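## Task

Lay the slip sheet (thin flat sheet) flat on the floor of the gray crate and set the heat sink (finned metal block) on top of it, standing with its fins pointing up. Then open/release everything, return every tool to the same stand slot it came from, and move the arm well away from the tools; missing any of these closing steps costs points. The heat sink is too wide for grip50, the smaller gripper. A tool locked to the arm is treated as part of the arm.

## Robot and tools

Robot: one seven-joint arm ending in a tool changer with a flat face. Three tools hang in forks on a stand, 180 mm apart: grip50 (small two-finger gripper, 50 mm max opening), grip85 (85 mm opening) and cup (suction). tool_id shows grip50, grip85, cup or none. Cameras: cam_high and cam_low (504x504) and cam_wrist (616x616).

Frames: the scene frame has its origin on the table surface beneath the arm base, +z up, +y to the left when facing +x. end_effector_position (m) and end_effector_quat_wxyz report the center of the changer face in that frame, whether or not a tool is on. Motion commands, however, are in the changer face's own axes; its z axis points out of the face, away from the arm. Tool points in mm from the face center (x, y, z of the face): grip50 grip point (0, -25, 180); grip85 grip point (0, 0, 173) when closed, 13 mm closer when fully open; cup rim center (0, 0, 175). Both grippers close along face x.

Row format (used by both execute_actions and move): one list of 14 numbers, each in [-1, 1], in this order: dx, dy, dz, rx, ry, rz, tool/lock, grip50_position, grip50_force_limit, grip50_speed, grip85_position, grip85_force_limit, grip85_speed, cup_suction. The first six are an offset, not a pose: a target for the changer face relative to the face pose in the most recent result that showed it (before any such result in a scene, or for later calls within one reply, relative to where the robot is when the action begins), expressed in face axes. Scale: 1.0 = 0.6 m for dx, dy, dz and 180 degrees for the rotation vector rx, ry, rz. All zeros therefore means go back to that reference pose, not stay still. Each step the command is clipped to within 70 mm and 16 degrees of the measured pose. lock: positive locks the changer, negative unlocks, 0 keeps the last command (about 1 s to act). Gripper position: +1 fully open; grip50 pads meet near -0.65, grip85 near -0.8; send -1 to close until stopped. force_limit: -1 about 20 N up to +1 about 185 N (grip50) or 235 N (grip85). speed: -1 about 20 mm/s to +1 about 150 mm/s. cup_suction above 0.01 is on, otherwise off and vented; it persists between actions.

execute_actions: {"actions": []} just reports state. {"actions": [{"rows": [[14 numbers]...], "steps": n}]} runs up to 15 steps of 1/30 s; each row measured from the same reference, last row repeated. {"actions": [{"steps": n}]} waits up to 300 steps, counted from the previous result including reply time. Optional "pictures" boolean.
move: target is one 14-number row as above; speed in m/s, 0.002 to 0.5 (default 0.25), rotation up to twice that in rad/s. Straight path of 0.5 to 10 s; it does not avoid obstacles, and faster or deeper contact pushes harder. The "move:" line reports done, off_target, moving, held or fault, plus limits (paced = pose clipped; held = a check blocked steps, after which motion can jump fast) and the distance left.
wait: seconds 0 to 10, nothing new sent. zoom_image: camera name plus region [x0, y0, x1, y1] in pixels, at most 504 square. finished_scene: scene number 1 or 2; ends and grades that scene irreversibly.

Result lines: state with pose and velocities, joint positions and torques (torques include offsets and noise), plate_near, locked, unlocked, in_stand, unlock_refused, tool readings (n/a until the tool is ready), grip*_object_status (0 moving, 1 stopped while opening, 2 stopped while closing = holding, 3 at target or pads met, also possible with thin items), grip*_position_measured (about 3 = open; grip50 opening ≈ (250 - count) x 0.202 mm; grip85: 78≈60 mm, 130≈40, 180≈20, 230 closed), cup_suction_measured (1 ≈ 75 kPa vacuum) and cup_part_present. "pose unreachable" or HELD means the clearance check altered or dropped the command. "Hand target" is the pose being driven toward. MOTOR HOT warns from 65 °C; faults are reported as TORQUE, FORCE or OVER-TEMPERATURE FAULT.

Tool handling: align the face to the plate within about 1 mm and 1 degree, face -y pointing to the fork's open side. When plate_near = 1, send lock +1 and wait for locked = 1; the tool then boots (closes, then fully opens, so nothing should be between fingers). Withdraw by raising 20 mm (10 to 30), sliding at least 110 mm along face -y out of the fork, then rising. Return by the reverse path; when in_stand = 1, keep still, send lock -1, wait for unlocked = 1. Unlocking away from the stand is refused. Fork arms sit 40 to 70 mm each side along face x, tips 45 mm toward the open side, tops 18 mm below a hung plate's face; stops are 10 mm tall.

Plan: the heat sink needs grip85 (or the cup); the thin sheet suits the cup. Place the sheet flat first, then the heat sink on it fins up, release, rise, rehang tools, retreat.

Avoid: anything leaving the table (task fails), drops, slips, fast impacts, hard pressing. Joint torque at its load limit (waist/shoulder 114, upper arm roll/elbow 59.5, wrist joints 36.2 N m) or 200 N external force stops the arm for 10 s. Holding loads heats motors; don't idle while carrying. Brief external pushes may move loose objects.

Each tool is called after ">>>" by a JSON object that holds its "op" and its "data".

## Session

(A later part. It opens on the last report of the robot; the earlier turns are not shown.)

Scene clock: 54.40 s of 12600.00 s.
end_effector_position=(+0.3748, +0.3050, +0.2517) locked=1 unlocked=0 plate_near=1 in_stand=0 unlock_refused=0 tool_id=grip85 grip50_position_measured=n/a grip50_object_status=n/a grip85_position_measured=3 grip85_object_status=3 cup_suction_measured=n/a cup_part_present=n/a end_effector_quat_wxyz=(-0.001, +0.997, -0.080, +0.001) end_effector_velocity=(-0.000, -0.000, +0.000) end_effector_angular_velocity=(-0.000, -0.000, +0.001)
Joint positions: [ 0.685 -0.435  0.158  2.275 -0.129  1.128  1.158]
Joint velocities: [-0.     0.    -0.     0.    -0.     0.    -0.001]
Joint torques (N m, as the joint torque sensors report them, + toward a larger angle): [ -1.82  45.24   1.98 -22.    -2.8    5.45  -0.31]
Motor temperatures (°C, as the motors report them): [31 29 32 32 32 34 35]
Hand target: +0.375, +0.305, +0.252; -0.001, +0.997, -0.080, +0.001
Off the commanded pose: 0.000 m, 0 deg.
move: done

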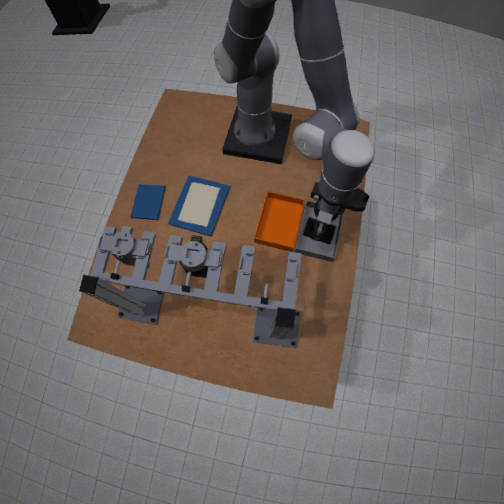

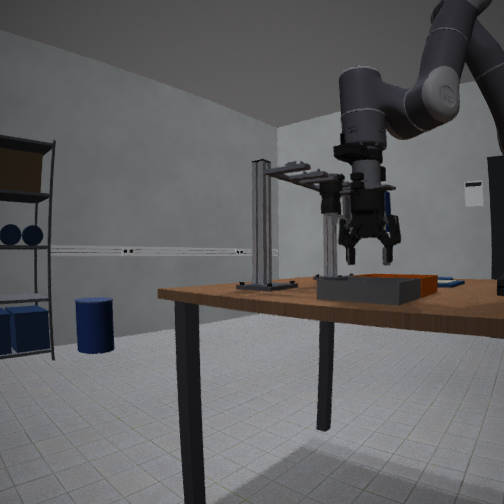

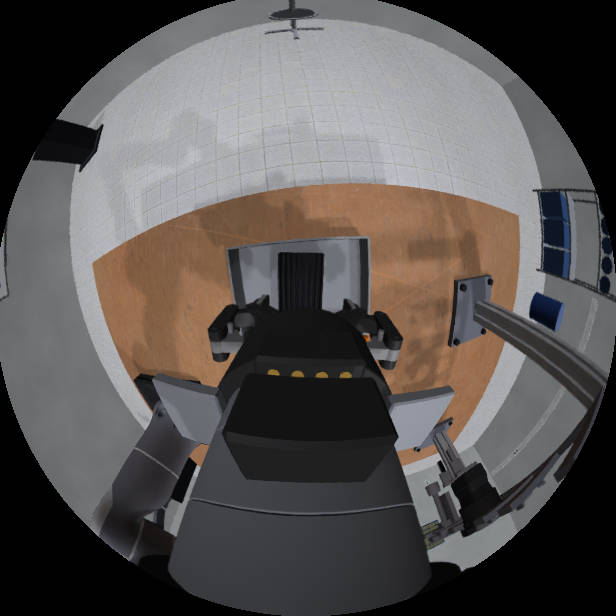

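>>> {"op": "move", "data": {"target": [-0.01,0,0.09,0,0,0,0,0,0,0,1,0,0,0], "speed": 0.05}}

>>> {"op": "move", "data": {"target": [0,0,0,0,0,0,0,0,0,0,-1,-0.4,-0.5,0]}}

>>> {"op": "move", "data": {"target": [0,0,-0.12,0,0,0,0,0,0,0,-1,-0.4,-0.5,0], "speed": 0.1}}

Scene clock: 57.10 s of 12600.00 s.
end_effector_position=(+0.3689, +0.3060, +0.1974) locked=1 unlocked=0 plate_near=1 in_stand=0 unlock_refused=0 tool_id=grip85 grip50_position_measured=n/a grip50_object_status=n/a grip85_position_measured=3 grip85_object_status=3 cup_suction_measured=n/a cup_part_present=n/a end_effector_quat_wxyz=(-0.001, +0.997, -0.080, +0.001) end_effector_velocity=(+0.000, +0.000, +0.000) end_effector_angular_velocity=(+0.000, -0.000, -0.000)
Joint positions: [ 0.734 -0.573  0.107  2.297 -0.166  1.289  1.196]
Joint velocities: [ 0.     0.    -0.    -0.    -0.    -0.     0.001]
Joint torques (N m, as the joint torque sensors report them, + toward a larger angle): [ -1.06  47.26   1.69 -17.78  -1.49   5.81   0.11]
Motor temperatures (°C, as the motors report them): [31 29 32 32 32 34 35]
Hand target: +0.369, +0.306, +0.197; -0.001, +0.997, -0.080, +0.001
Off the commanded pose: 0.000 m, 0 deg.
move: done

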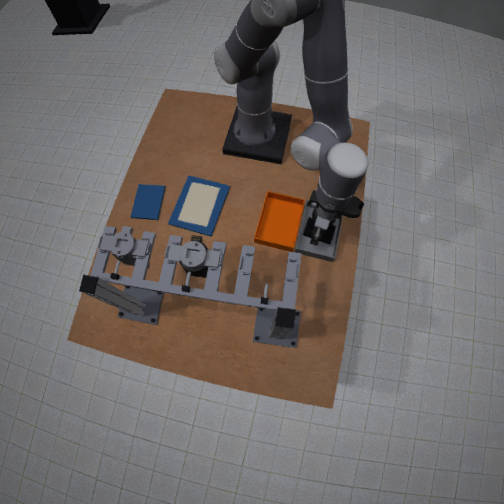

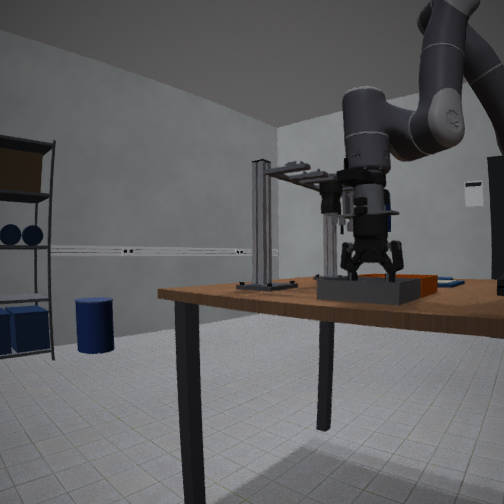

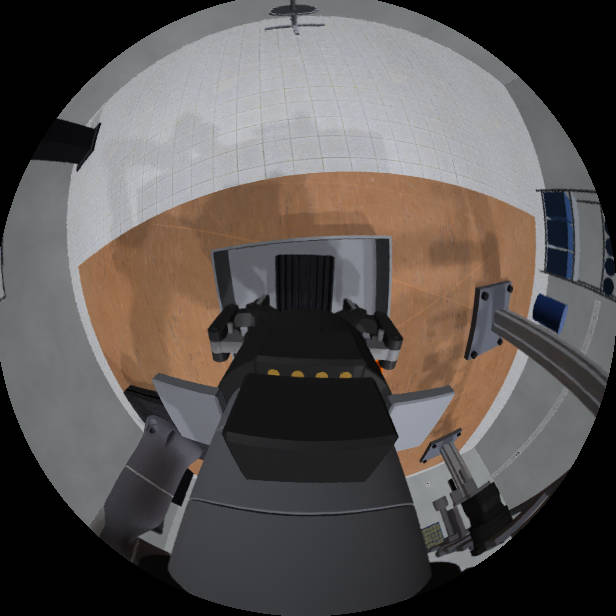

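Scene clock: 57.97 s of 12600.00 s.
end_effector_position=(+0.3691, +0.3062, +0.1977) locked=1 unlocked=0 plate_near=1 in_stand=0 unlock_refused=0 tool_id=grip85 grip50_position_measured=n/a grip50_object_status=n/a grip85_position_measured=80 grip85_object_status=2 cup_suction_measured=n/a cup_part_present=n/a end_effector_quat_wxyz=(-0.001, +0.997, -0.080, +0.001) end_effector_velocity=(+0.000, -0.000, +0.000) end_effector_angular_velocity=(-0.000, -0.000, +0.000)
Joint positions: [ 0.734 -0.573  0.107  2.296 -0.166  1.289  1.196]
Joint velocities: [-0.  0. -0.  0. -0. -0. -0.]
Joint torques (N m, as the joint torque sensors report them, + toward a larger angle): [  0.19  43.6    2.42 -16.17  -1.73   5.59  -0.04]
Motor temperatures (°C, as the motors report them): [31 29 32 32 32 34 35]
Hand target: +0.369, +0.306, +0.197; -0.001, +0.997, -0.080, +0.001
Off the commanded pose: 0.000 m, 0 deg.
move: done

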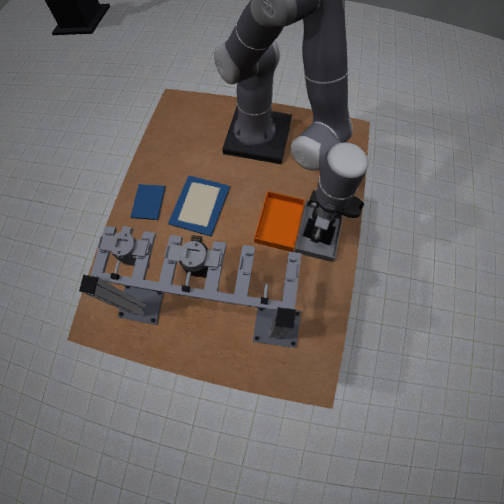

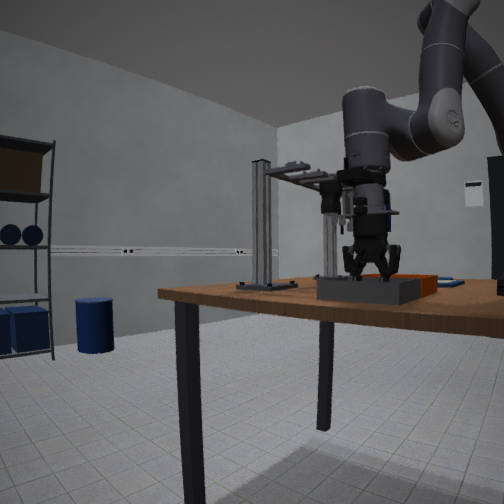

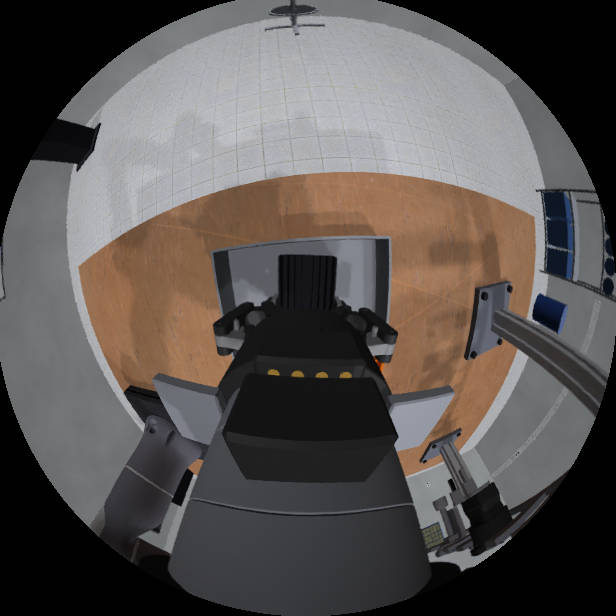

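Scene clock: 58.97 s of 12600.00 s.
end_effector_position=(+0.3688, +0.3060, +0.2699) locked=1 unlocked=0 plate_near=1 in_stand=0 unlock_refused=0 tool_id=grip85 grip50_position_measured=n/a grip50_object_status=n/a grip85_position_measured=80 grip85_object_status=2 cup_suction_measured=n/a cup_part_present=n/a end_effector_quat_wxyz=(-0.001, +0.997, -0.080, +0.001) end_effector_velocity=(-0.000, +0.000, -0.000) end_effector_angular_velocity=(+0.000, +0.000, -0.000)
Joint positions: [ 0.684 -0.383  0.174  2.278 -0.113  1.08   1.158]
Joint velocities: [ 0. -0. -0. -0.  0.  0.  0.]
Joint torques (N m, as the joint torque sensors report them, + toward a larger angle): [ -1.06  43.01   2.61 -23.59  -2.67   6.17   0.03]
Motor temperatures (°C, as the motors report them): [31 29 32 32 32 34 35]
Hand target: +0.369, +0.306, +0.270; -0.001, +0.997, -0.080, +0.001
Off the commanded pose: 0.000 m, 0 deg.
move: done

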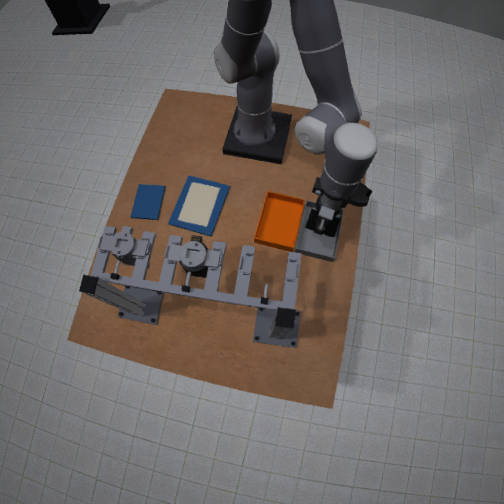

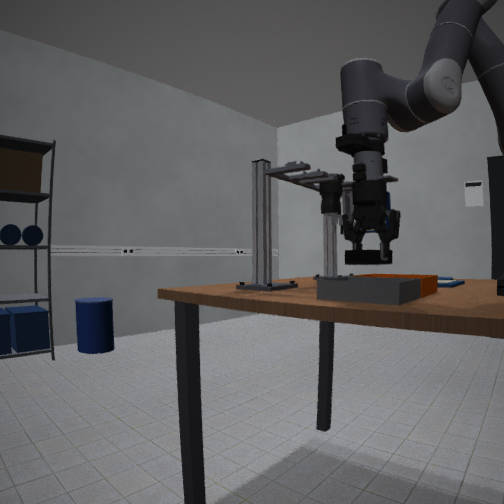

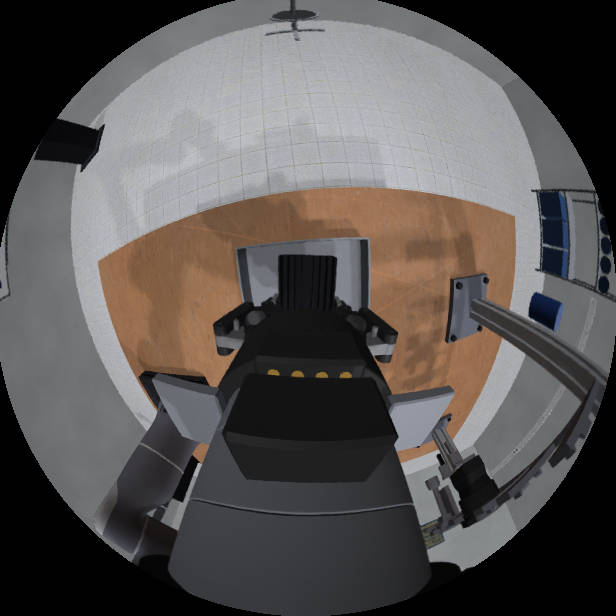

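>>> {"op": "move", "data": {"target": [0.012,0.225,0,0,0,-0.028,0,0,0,0,-1,-0.4,-0.5,0], "speed": 0.15}}

Scene clock: 60.97 s of 12600.00 s.
end_effector_position=(+0.3546, +0.1714, +0.2697) locked=1 unlocked=0 plate_near=1 in_stand=0 unlock_refused=0 tool_id=grip85 grip50_position_measured=n/a grip50_object_status=n/a grip85_position_measured=80 grip85_object_status=2 cup_suction_measured=n/a cup_part_present=n/a end_effector_quat_wxyz=(-0.001, +0.999, -0.036, +0.001) end_effector_velocity=(-0.000, +0.000, -0.000) end_effector_angular_velocity=(+0.000, +0.000, +0.000)
Joint positions: [ 0.5   -0.243  0.163  2.516 -0.074  1.179  0.851]
Joint velocities: [ 0.001  0.    -0.    -0.     0.001 -0.     0.   ]
Joint torques (N m, as the joint torque sensors report them, + toward a larger angle): [  1.15  33.2    1.44 -21.17  -2.33   6.52   0.28]
Motor temperatures (°C, as the motors report them): [31 29 32 32 32 34 35]
Hand target: +0.355, +0.172, +0.270; -0.001, +0.999, -0.036, +0.002
Off the commanded pose: 0.000 m, 0 deg.
move: done

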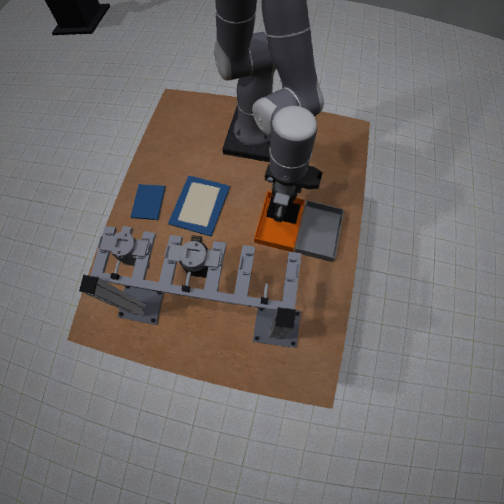

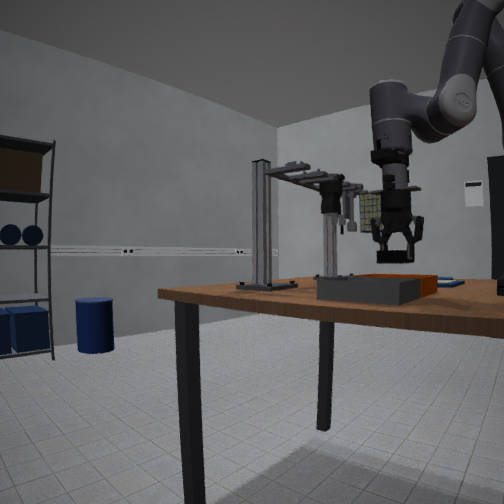

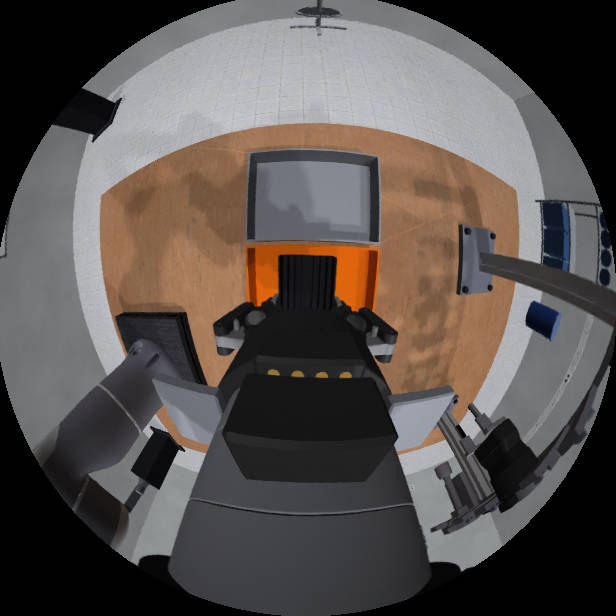

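>>> {"op": "move", "data": {"target": [0.012,0.007,0.119,0,0,0,0,0,0,0,-1,-0.4,-0.5,0], "speed": 0.04}}

>>> {"op": "move", "data": {"target": [0,0,0,0,0,0,0,0,0,0,1,-0.4,0,0]}}

>>> {"op": "move", "data": {"target": [0,0,-0.1,0,0,0,0,0,0,0,1,-0.4,0,0], "speed": 0.15}}

>>> {"op": "move", "data": {"target": [0.1435,-0.008,-0.205,0,0,-0.5419,0,0,0,0,1,-0.4,0,0], "speed": 0.4}}

Scene clock: 64.93 s of 12600.00 s.
end_effector_position=(+0.3616, +0.1666, +0.1978) locked=1 unlocked=0 plate_near=1 in_stand=0 unlock_refused=0 tool_id=grip85 grip50_position_measured=n/a grip50_object_status=n/a grip85_position_measured=80 grip85_object_status=2 cup_suction_measured=n/a cup_part_present=n/a end_effector_quat_wxyz=(-0.001, +0.999, -0.036, +0.001) end_effector_velocity=(+0.000, +0.000, +0.000) end_effector_angular_velocity=(+0.000, -0.001, +0.002)
Joint positions: [ 0.555 -0.495  0.062  2.531 -0.149  1.446  0.882]
Joint velocities: [ 0.     0.001  0.    -0.    -0.    -0.    -0.001]
Joint torques (N m, as the joint torque sensors report them, + toward a larger angle): [  0.18  40.07   0.46 -13.22  -0.84   5.91   0.3 ]
Motor temperatures (°C, as the motors report them): [31 29 32 32 32 34 35]
Hand target: +0.362, +0.167, +0.198; -0.001, +0.999, -0.036, +0.001
Off the commanded pose: 0.001 m, 0 deg.
move: done

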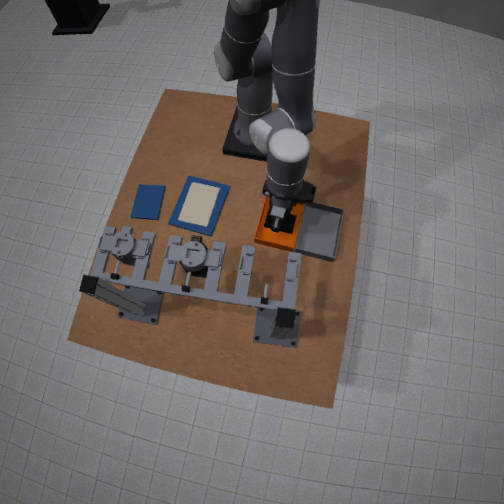

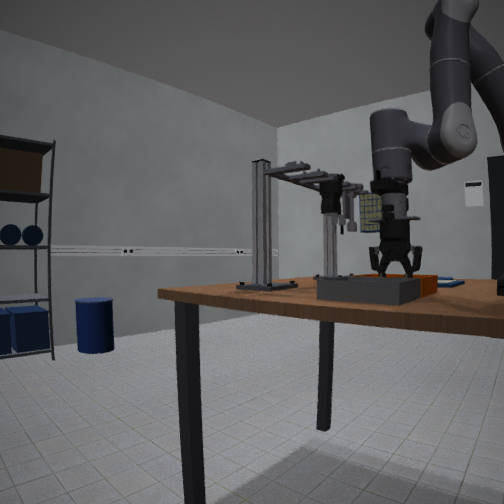

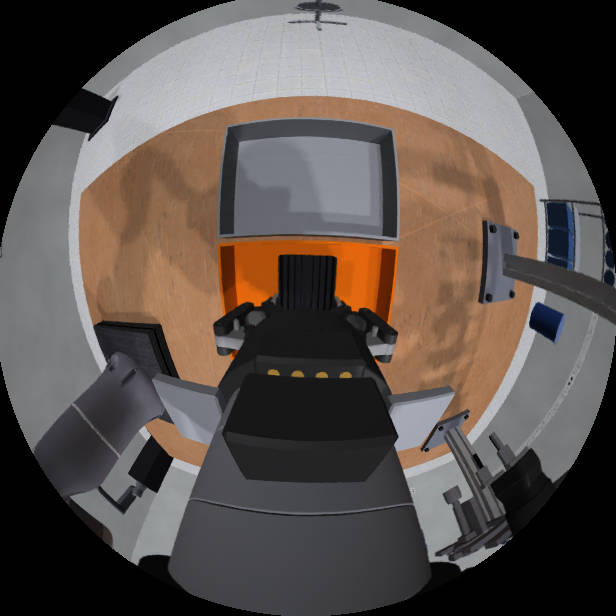

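Scene clock: 65.70 s of 12600.00 s.
end_effector_position=(+0.3615, +0.1666, +0.1978) locked=1 unlocked=0 plate_near=1 in_stand=0 unlock_refused=0 tool_id=grip85 grip50_position_measured=n/a grip50_object_status=n/a grip85_position_measured=3 grip85_object_status=3 cup_suction_measured=n/a cup_part_present=n/a end_effector_quat_wxyz=(-0.001, +0.999, -0.036, +0.001) end_effector_velocity=(+0.000, -0.000, -0.000) end_effector_angular_velocity=(+0.000, +0.000, -0.002)
Joint positions: [ 0.555 -0.495  0.062  2.531 -0.149  1.446  0.882]
Joint velocities: [ 0.    -0.    -0.    -0.     0.001 -0.     0.001]
Joint torques (N m, as the joint torque sensors report them, + toward a larger angle): [ -0.14  38.35   1.55 -12.58  -0.97   5.59  -0.06]
Motor temperatures (°C, as the motors report them): [31 29 32 32 32 34 35]
Hand target: +0.362, +0.167, +0.198; -0.001, +0.999, -0.036, +0.001
Off the commanded pose: 0.000 m, 0 deg.
move: done

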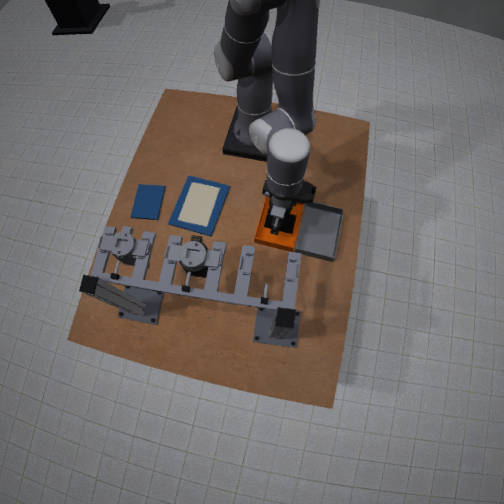

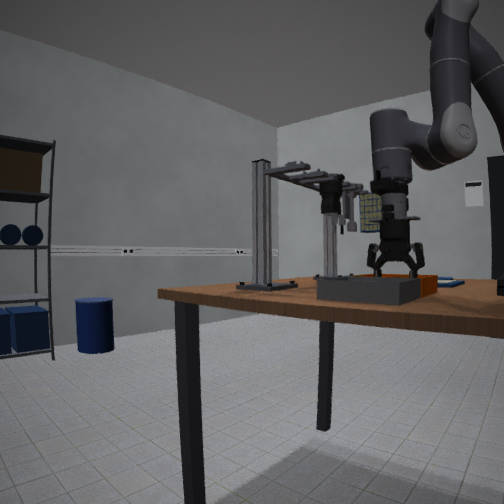

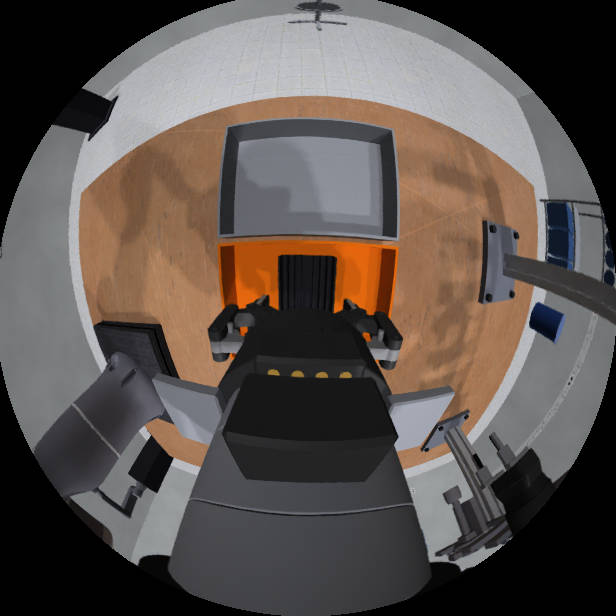

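Scene clock: 66.43 s of 12600.00 s.
end_effector_position=(+0.3614, +0.1666, +0.2581) locked=1 unlocked=0 plate_near=1 in_stand=0 unlock_refused=0 tool_id=grip85 grip50_position_measured=n/a grip50_object_status=n/a grip85_position_measured=3 grip85_object_status=3 cup_suction_measured=n/a cup_part_present=n/a end_effector_quat_wxyz=(-0.001, +0.999, -0.036, +0.001) end_effector_velocity=(+0.000, +0.000, -0.000) end_effector_angular_velocity=(-0.000, +0.000, +0.000)
Joint positions: [ 0.49  -0.287  0.147  2.512 -0.089  1.218  0.84 ]
Joint velocities: [-0.    -0.001 -0.     0.    -0.001  0.001  0.001]
Joint torques (N m, as the joint torque sensors report them, + toward a larger angle): [ -0.33  33.22   1.08 -19.23  -2.16   5.94   0.24]
Motor temperatures (°C, as the motors report them): [31 29 32 32 32 34 35]
Hand target: +0.361, +0.167, +0.258; -0.001, +0.999, -0.036, +0.001
Off the commanded pose: 0.000 m, 0 deg.
move: done

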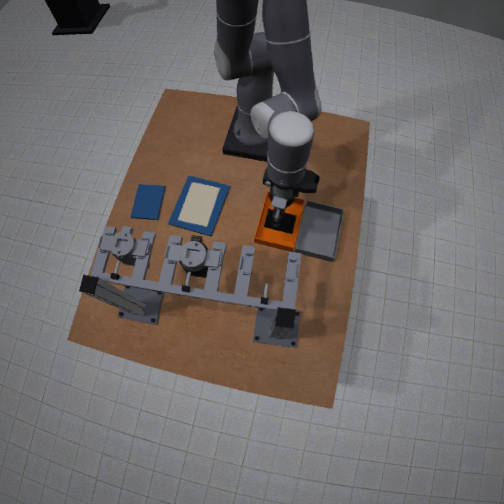

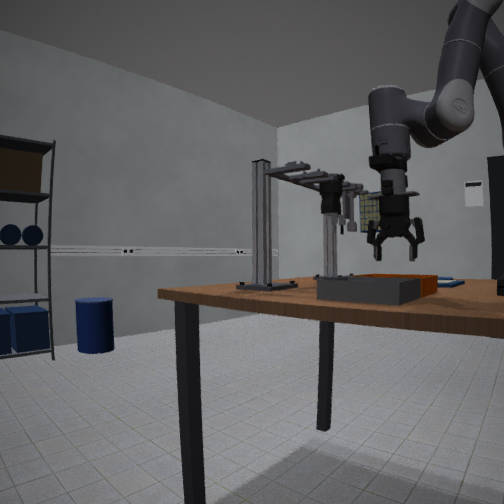

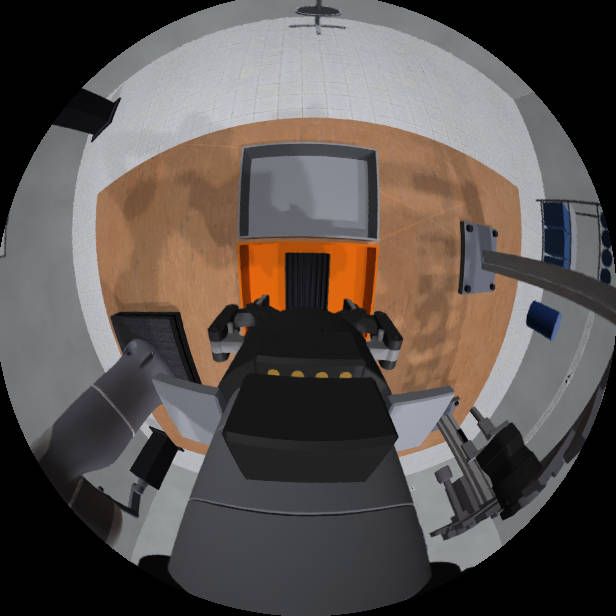

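Scene clock: 68.93 s of 12600.00 s.
end_effector_position=(+0.4474, +0.1647, +0.3818) locked=1 unlocked=0 plate_near=1 in_stand=0 unlock_refused=0 tool_id=grip85 grip50_position_measured=n/a grip50_object_status=n/a grip85_position_measured=3 grip85_object_status=3 cup_suction_measured=n/a cup_part_present=n/a end_effector_quat_wxyz=(+0.001, +0.686, +0.728, +0.001) end_effector_velocity=(+0.000, -0.000, +0.000) end_effector_angular_velocity=(-0.000, -0.000, +0.001)
Joint positions: [ 0.201 -0.162  0.33   2.166 -0.058  0.741 -1.011]
Joint velocities: [-0.     0.    -0.     0.    -0.001  0.    -0.   ]
Joint torques (N m, as the joint torque sensors report them, + toward a larger angle): [ -0.1   38.16   2.4  -31.1   -4.11   5.86   0.45]
Motor temperatures (°C, as the motors report them): [31 29 32 32 32 34 35]
Hand target: +0.447, +0.165, +0.382; +0.001, +0.686, +0.728, +0.001
Off the commanded pose: 0.001 m, 0 deg.
move: done

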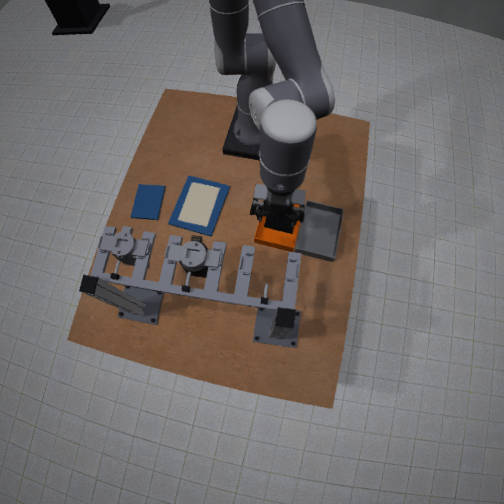

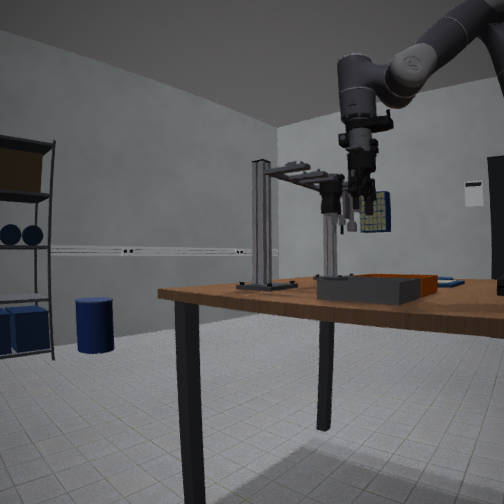

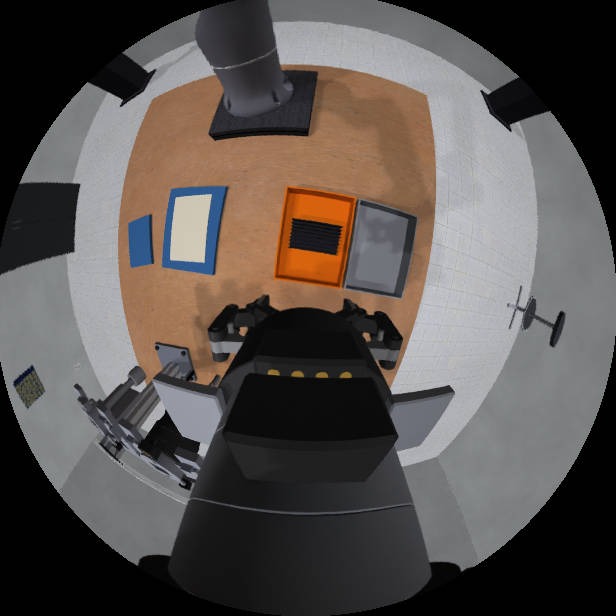

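>>> {"op": "move", "data": {"target": [0.0005,0.3003,0,0,0,0,0,0,0,0,1,0,0,0], "speed": 0.12}}

>>> {"op": "move", "data": {"target": [0,0,0.0355,0,0,0,0,0,0,0,1,0,0,0], "speed": 0.015}}

>>> {"op": "move", "data": {"target": [0,0,0,0,0,0,-1,0,0,0,1,0,0,0]}}

>>> {"op": "execute_actions", "data": {"actions": [{"steps":22}], "pictures": false}}

>>> {"op": "move", "data": {"target": [0,0,-0.025,0,0,0,0,0,0,0,1,0,0,0], "speed": 0.03}}

Scene clock: 72.53 s of 12600.00 s.
end_effector_position=(+0.6274, +0.1751, +0.3821) locked=1 unlocked=0 plate_near=1 in_stand=0 unlock_refused=0 tool_id=grip85 grip50_position_measured=n/a grip50_object_status=n/a grip85_position_measured=3 grip85_object_status=3 cup_suction_measured=n/a cup_part_present=n/a end_effector_quat_wxyz=(+0.001, +0.686, +0.728, +0.002) end_effector_velocity=(-0.000, -0.000, +0.001) end_effector_angular_velocity=(-0.000, -0.001, +0.001)
Joint positions: [ 0.202 -0.525  0.225  1.65  -0.123  0.582 -1.111]
Joint velocities: [-0.     0.001 -0.     0.001 -0.001 -0.    -0.001]
Joint torques (N m, as the joint torque sensors report them, + toward a larger angle): [ -0.74  59.58   5.54 -33.46  -4.73   5.46   0.39]
Motor temperatures (°C, as the motors report them): [31 30 32 32 32 35 35]
Hand target: +0.627, +0.175, +0.382; +0.000, +0.686, +0.728, +0.002
Off the commanded pose: 0.001 m, 0 deg.
move: done

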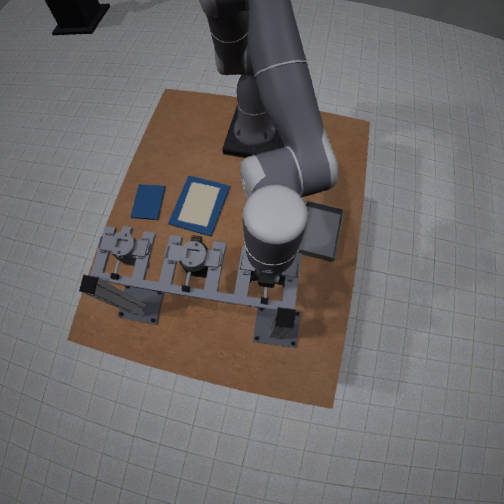

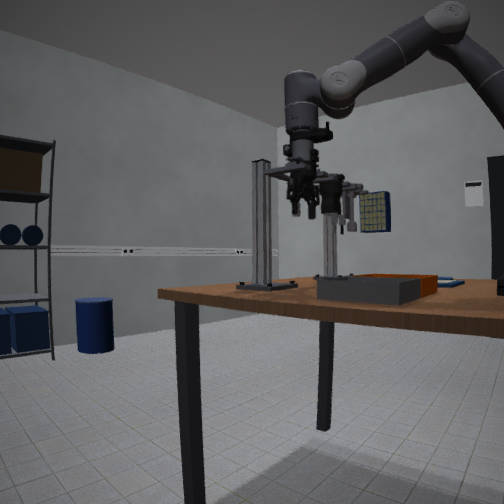

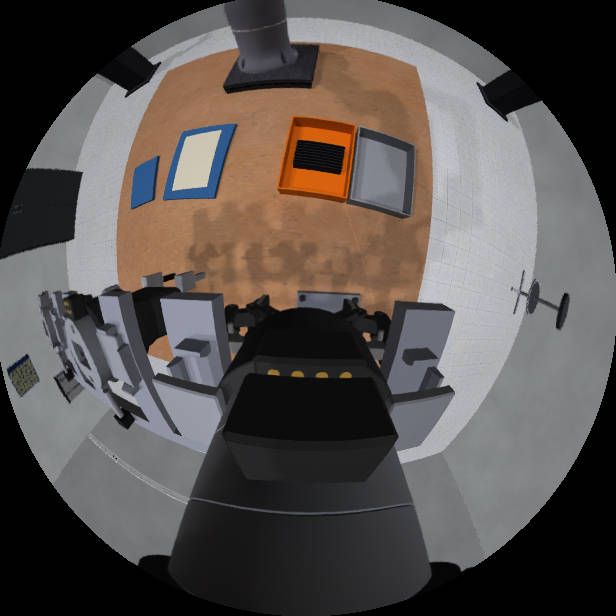

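Scene clock: 74.17 s of 12600.00 s.
end_effector_position=(+0.6274, +0.1753, +0.3617) locked=1 unlocked=0 plate_near=1 in_stand=1 unlock_refused=0 tool_id=grip85 grip50_position_measured=n/a grip50_object_status=n/a grip85_position_measured=3 grip85_object_status=3 cup_suction_measured=n/a cup_part_present=n/a end_effector_quat_wxyz=(+0.001, +0.686, +0.728, +0.002) end_effector_velocity=(+0.000, -0.000, +0.000) end_effector_angular_velocity=(-0.000, -0.000, -0.001)
Joint positions: [ 0.204 -0.551  0.221  1.671 -0.131  0.629 -1.107]
Joint velocities: [-0.     0.     0.     0.    -0.001 -0.     0.001]
Joint torques (N m, as the joint torque sensors report them, + toward a larger angle): [ -0.17  50.36   2.58 -32.11  -4.72   7.5    0.87]
Motor temperatures (°C, as the motors report them): [31 30 32 32 32 35 35]
Hand target: +0.627, +0.175, +0.361; +0.001, +0.686, +0.728, +0.002
Off the commanded pose: 0.001 m, 0 deg.
move: done

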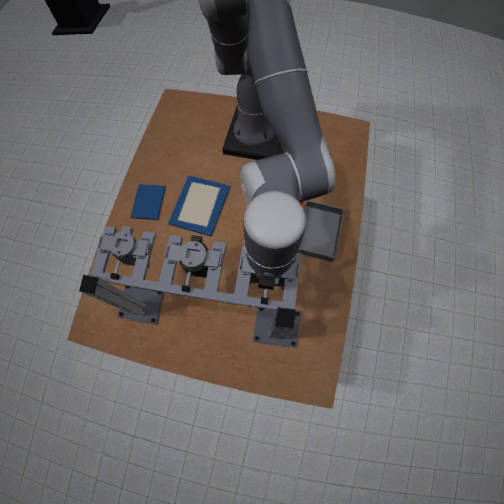

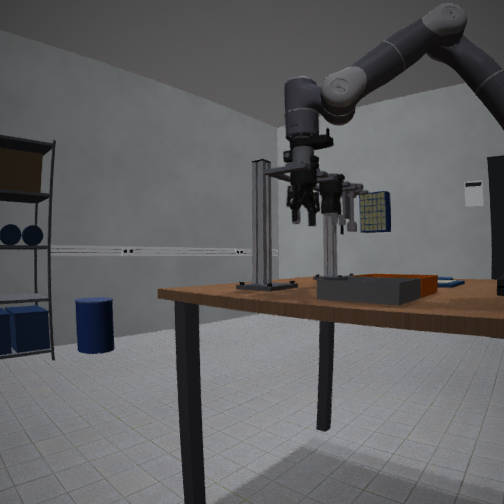

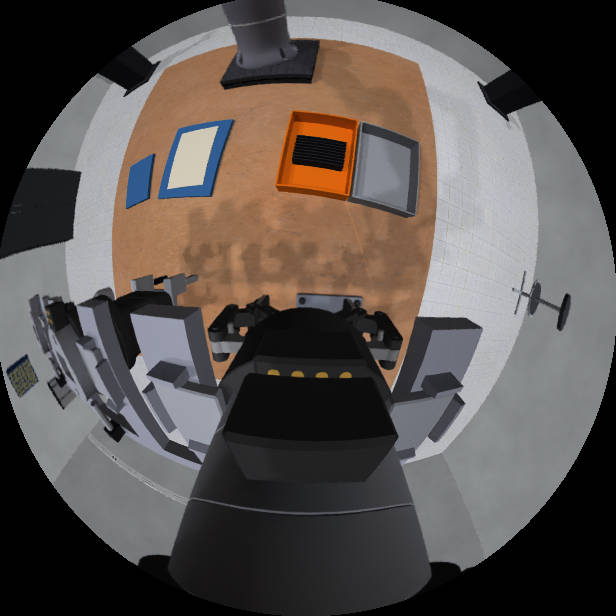

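Scene clock: 74.67 s of 12600.00 s.
end_effector_position=(+0.6272, +0.1754, +0.3617) locked=0 unlocked=0 plate_near=1 in_stand=1 unlock_refused=0 tool_id=none grip50_position_measured=n/a grip50_object_status=n/a grip85_position_measured=n/a grip85_object_status=n/a cup_suction_measured=n/a cup_part_present=n/a end_effector_quat_wxyz=(+0.000, +0.686, +0.728, +0.002) end_effector_velocity=(-0.000, -0.000, -0.000) end_effector_angular_velocity=(+0.000, +0.001, +0.000)
Joint positions: [ 0.204 -0.551  0.221  1.671 -0.13   0.629 -1.107]
Joint velocities: [-0. -0. -0.  0.  0. -0. -0.]
Joint torques (N m, as the joint torque sensors report them, + toward a larger angle): [ -0.46  50.92   3.85 -28.42  -3.85   4.85  -0.02]
Motor temperatures (°C, as the motors report them): [31 30 32 32 32 35 35]
Hand target: +0.627, +0.175, +0.362; +0.001, +0.686, +0.728, +0.002
Off the commanded pose: 0.000 m, 0 deg.
move: done

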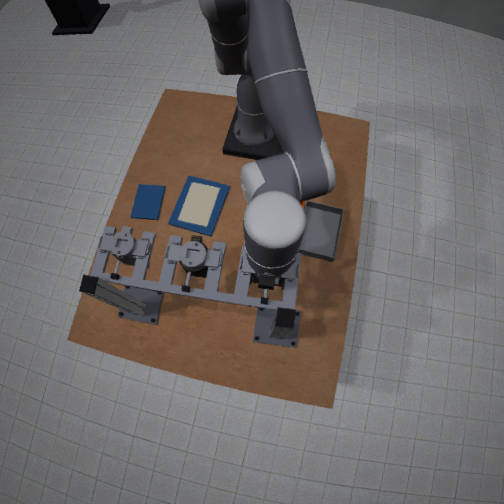

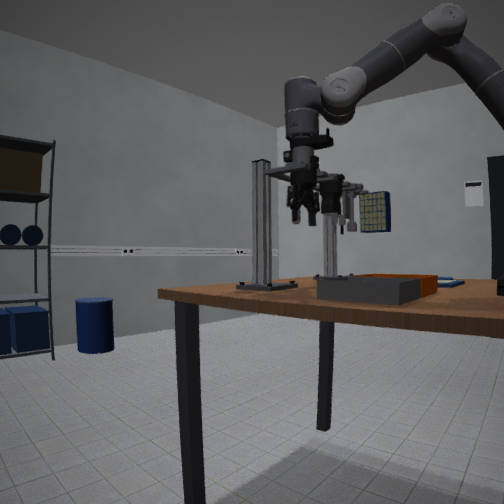

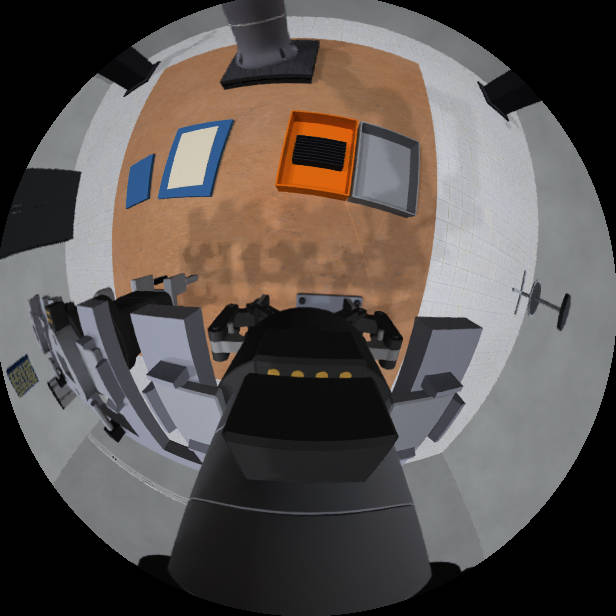

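Scene clock: 75.40 s of 12600.00 s.
end_effector_position=(+0.6272, +0.1754, +0.3617) locked=0 unlocked=1 plate_near=1 in_stand=1 unlock_refused=0 tool_id=none grip50_position_measured=n/a grip50_object_status=n/a grip85_position_measured=n/a grip85_object_status=n/a cup_suction_measured=n/a cup_part_present=n/a end_effector_quat_wxyz=(+0.000, +0.686, +0.728, +0.002) end_effector_velocity=(-0.000, +0.000, -0.000) end_effector_angular_velocity=(+0.001, +0.001, -0.001)
Joint positions: [ 0.204 -0.551  0.221  1.671 -0.13   0.629 -1.107]
Joint velocities: [ 0.    -0.    -0.     0.     0.001 -0.     0.   ]
Joint torques (N m, as the joint torque sensors report them, + toward a larger angle): [ -0.71  50.02   3.87 -28.54  -3.89   4.83   0.21]
Motor temperatures (°C, as the motors report them): [31 30 32 32 32 35 35]
Hand target: +0.627, +0.175, +0.362; +0.001, +0.686, +0.728, +0.002
Off the commanded pose: 0.000 m, 0 deg.
Steps of this call (steps 1 to 22: nothing new was sent). Readings (end_effector_position | what the end effector reports):
1: (+0.6272, +0.1754, +0.3617) | locked=0 unlocked=0 plate_near=1 in_stand=1 unlock_refused=0 tool_id=none grip50_position_measured=n/a grip50_object_status=n/a grip85_position_measured=n/a grip85_object_status=n/a cup_suction_measured=n/a cup_part_present=n/a
2: (+0.6272, +0.1754, +0.3617) | locked=0 unlocked=0 plate_near=1 in_stand=1 unlock_refused=0 tool_id=none grip50_position_measured=n/a grip50_object_status=n/a grip85_position_measured=n/a grip85_object_status=n/a cup_suction_measured=n/a cup_part_present=n/a
4: (+0.6272, +0.1754, +0.3617) | locked=0 unlocked=0 plate_near=1 in_stand=1 unlock_refused=0 tool_id=none grip50_position_measured=n/a grip50_object_status=n/a grip85_position_measured=n/a grip85_object_status=n/a cup_suction_measured=n/a cup_part_present=n/a
8: (+0.6272, +0.1754, +0.3617) | locked=0 unlocked=0 plate_near=1 in_stand=1 unlock_refused=0 tool_id=none grip50_position_measured=n/a grip50_object_status=n/a grip85_position_measured=n/a grip85_object_status=n/a cup_suction_measured=n/a cup_part_present=n/a
22: the state above

Scene clock: 76.13 s of 12600.00 s.
end_effector_position=(+0.6272, +0.1753, +0.3769) locked=0 unlocked=1 plate_near=0 in_stand=0 unlock_refused=0 tool_id=none grip50_position_measured=n/a grip50_object_status=n/a grip85_position_measured=n/a grip85_object_status=n/a cup_suction_measured=n/a cup_part_present=n/a end_effector_quat_wxyz=(+0.001, +0.686, +0.728, +0.002) end_effector_velocity=(-0.000, +0.000, -0.000) end_effector_angular_velocity=(-0.000, +0.000, +0.000)
Joint positions: [ 0.202 -0.531  0.224  1.656 -0.126  0.595 -1.11 ]
Joint velocities: [ 0.     0.     0.     0.001 -0.     0.     0.   ]
Joint torques (N m, as the joint torque sensors report them, + toward a larger angle): [ -0.88  49.41   5.52 -27.96  -3.38   4.4   -0.02]
Motor temperatures (°C, as the motors report them): [31 30 32 32 32 35 35]
Hand target: +0.627, +0.175, +0.377; +0.000, +0.686, +0.728, +0.002
Off the commanded pose: 0.000 m, 0 deg.
move: done

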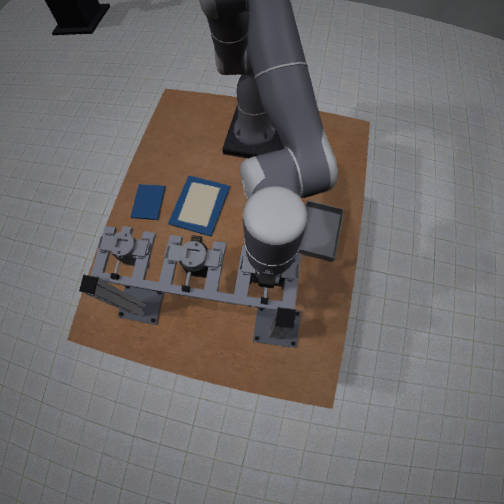

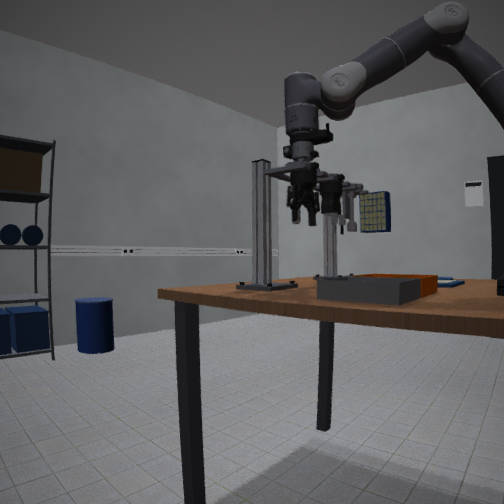

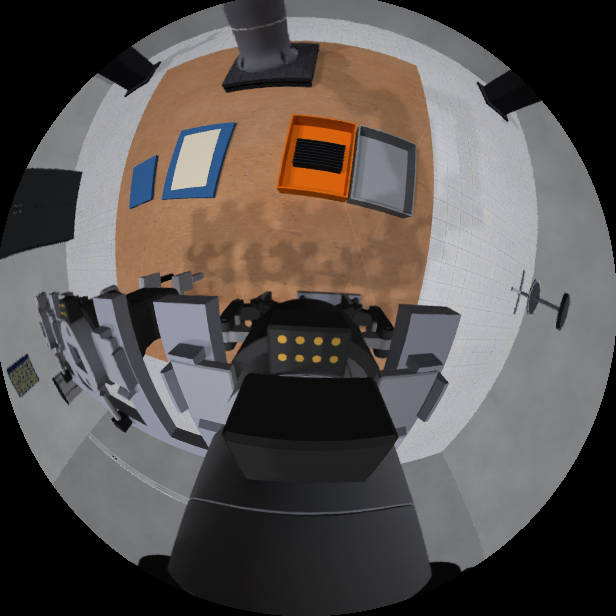

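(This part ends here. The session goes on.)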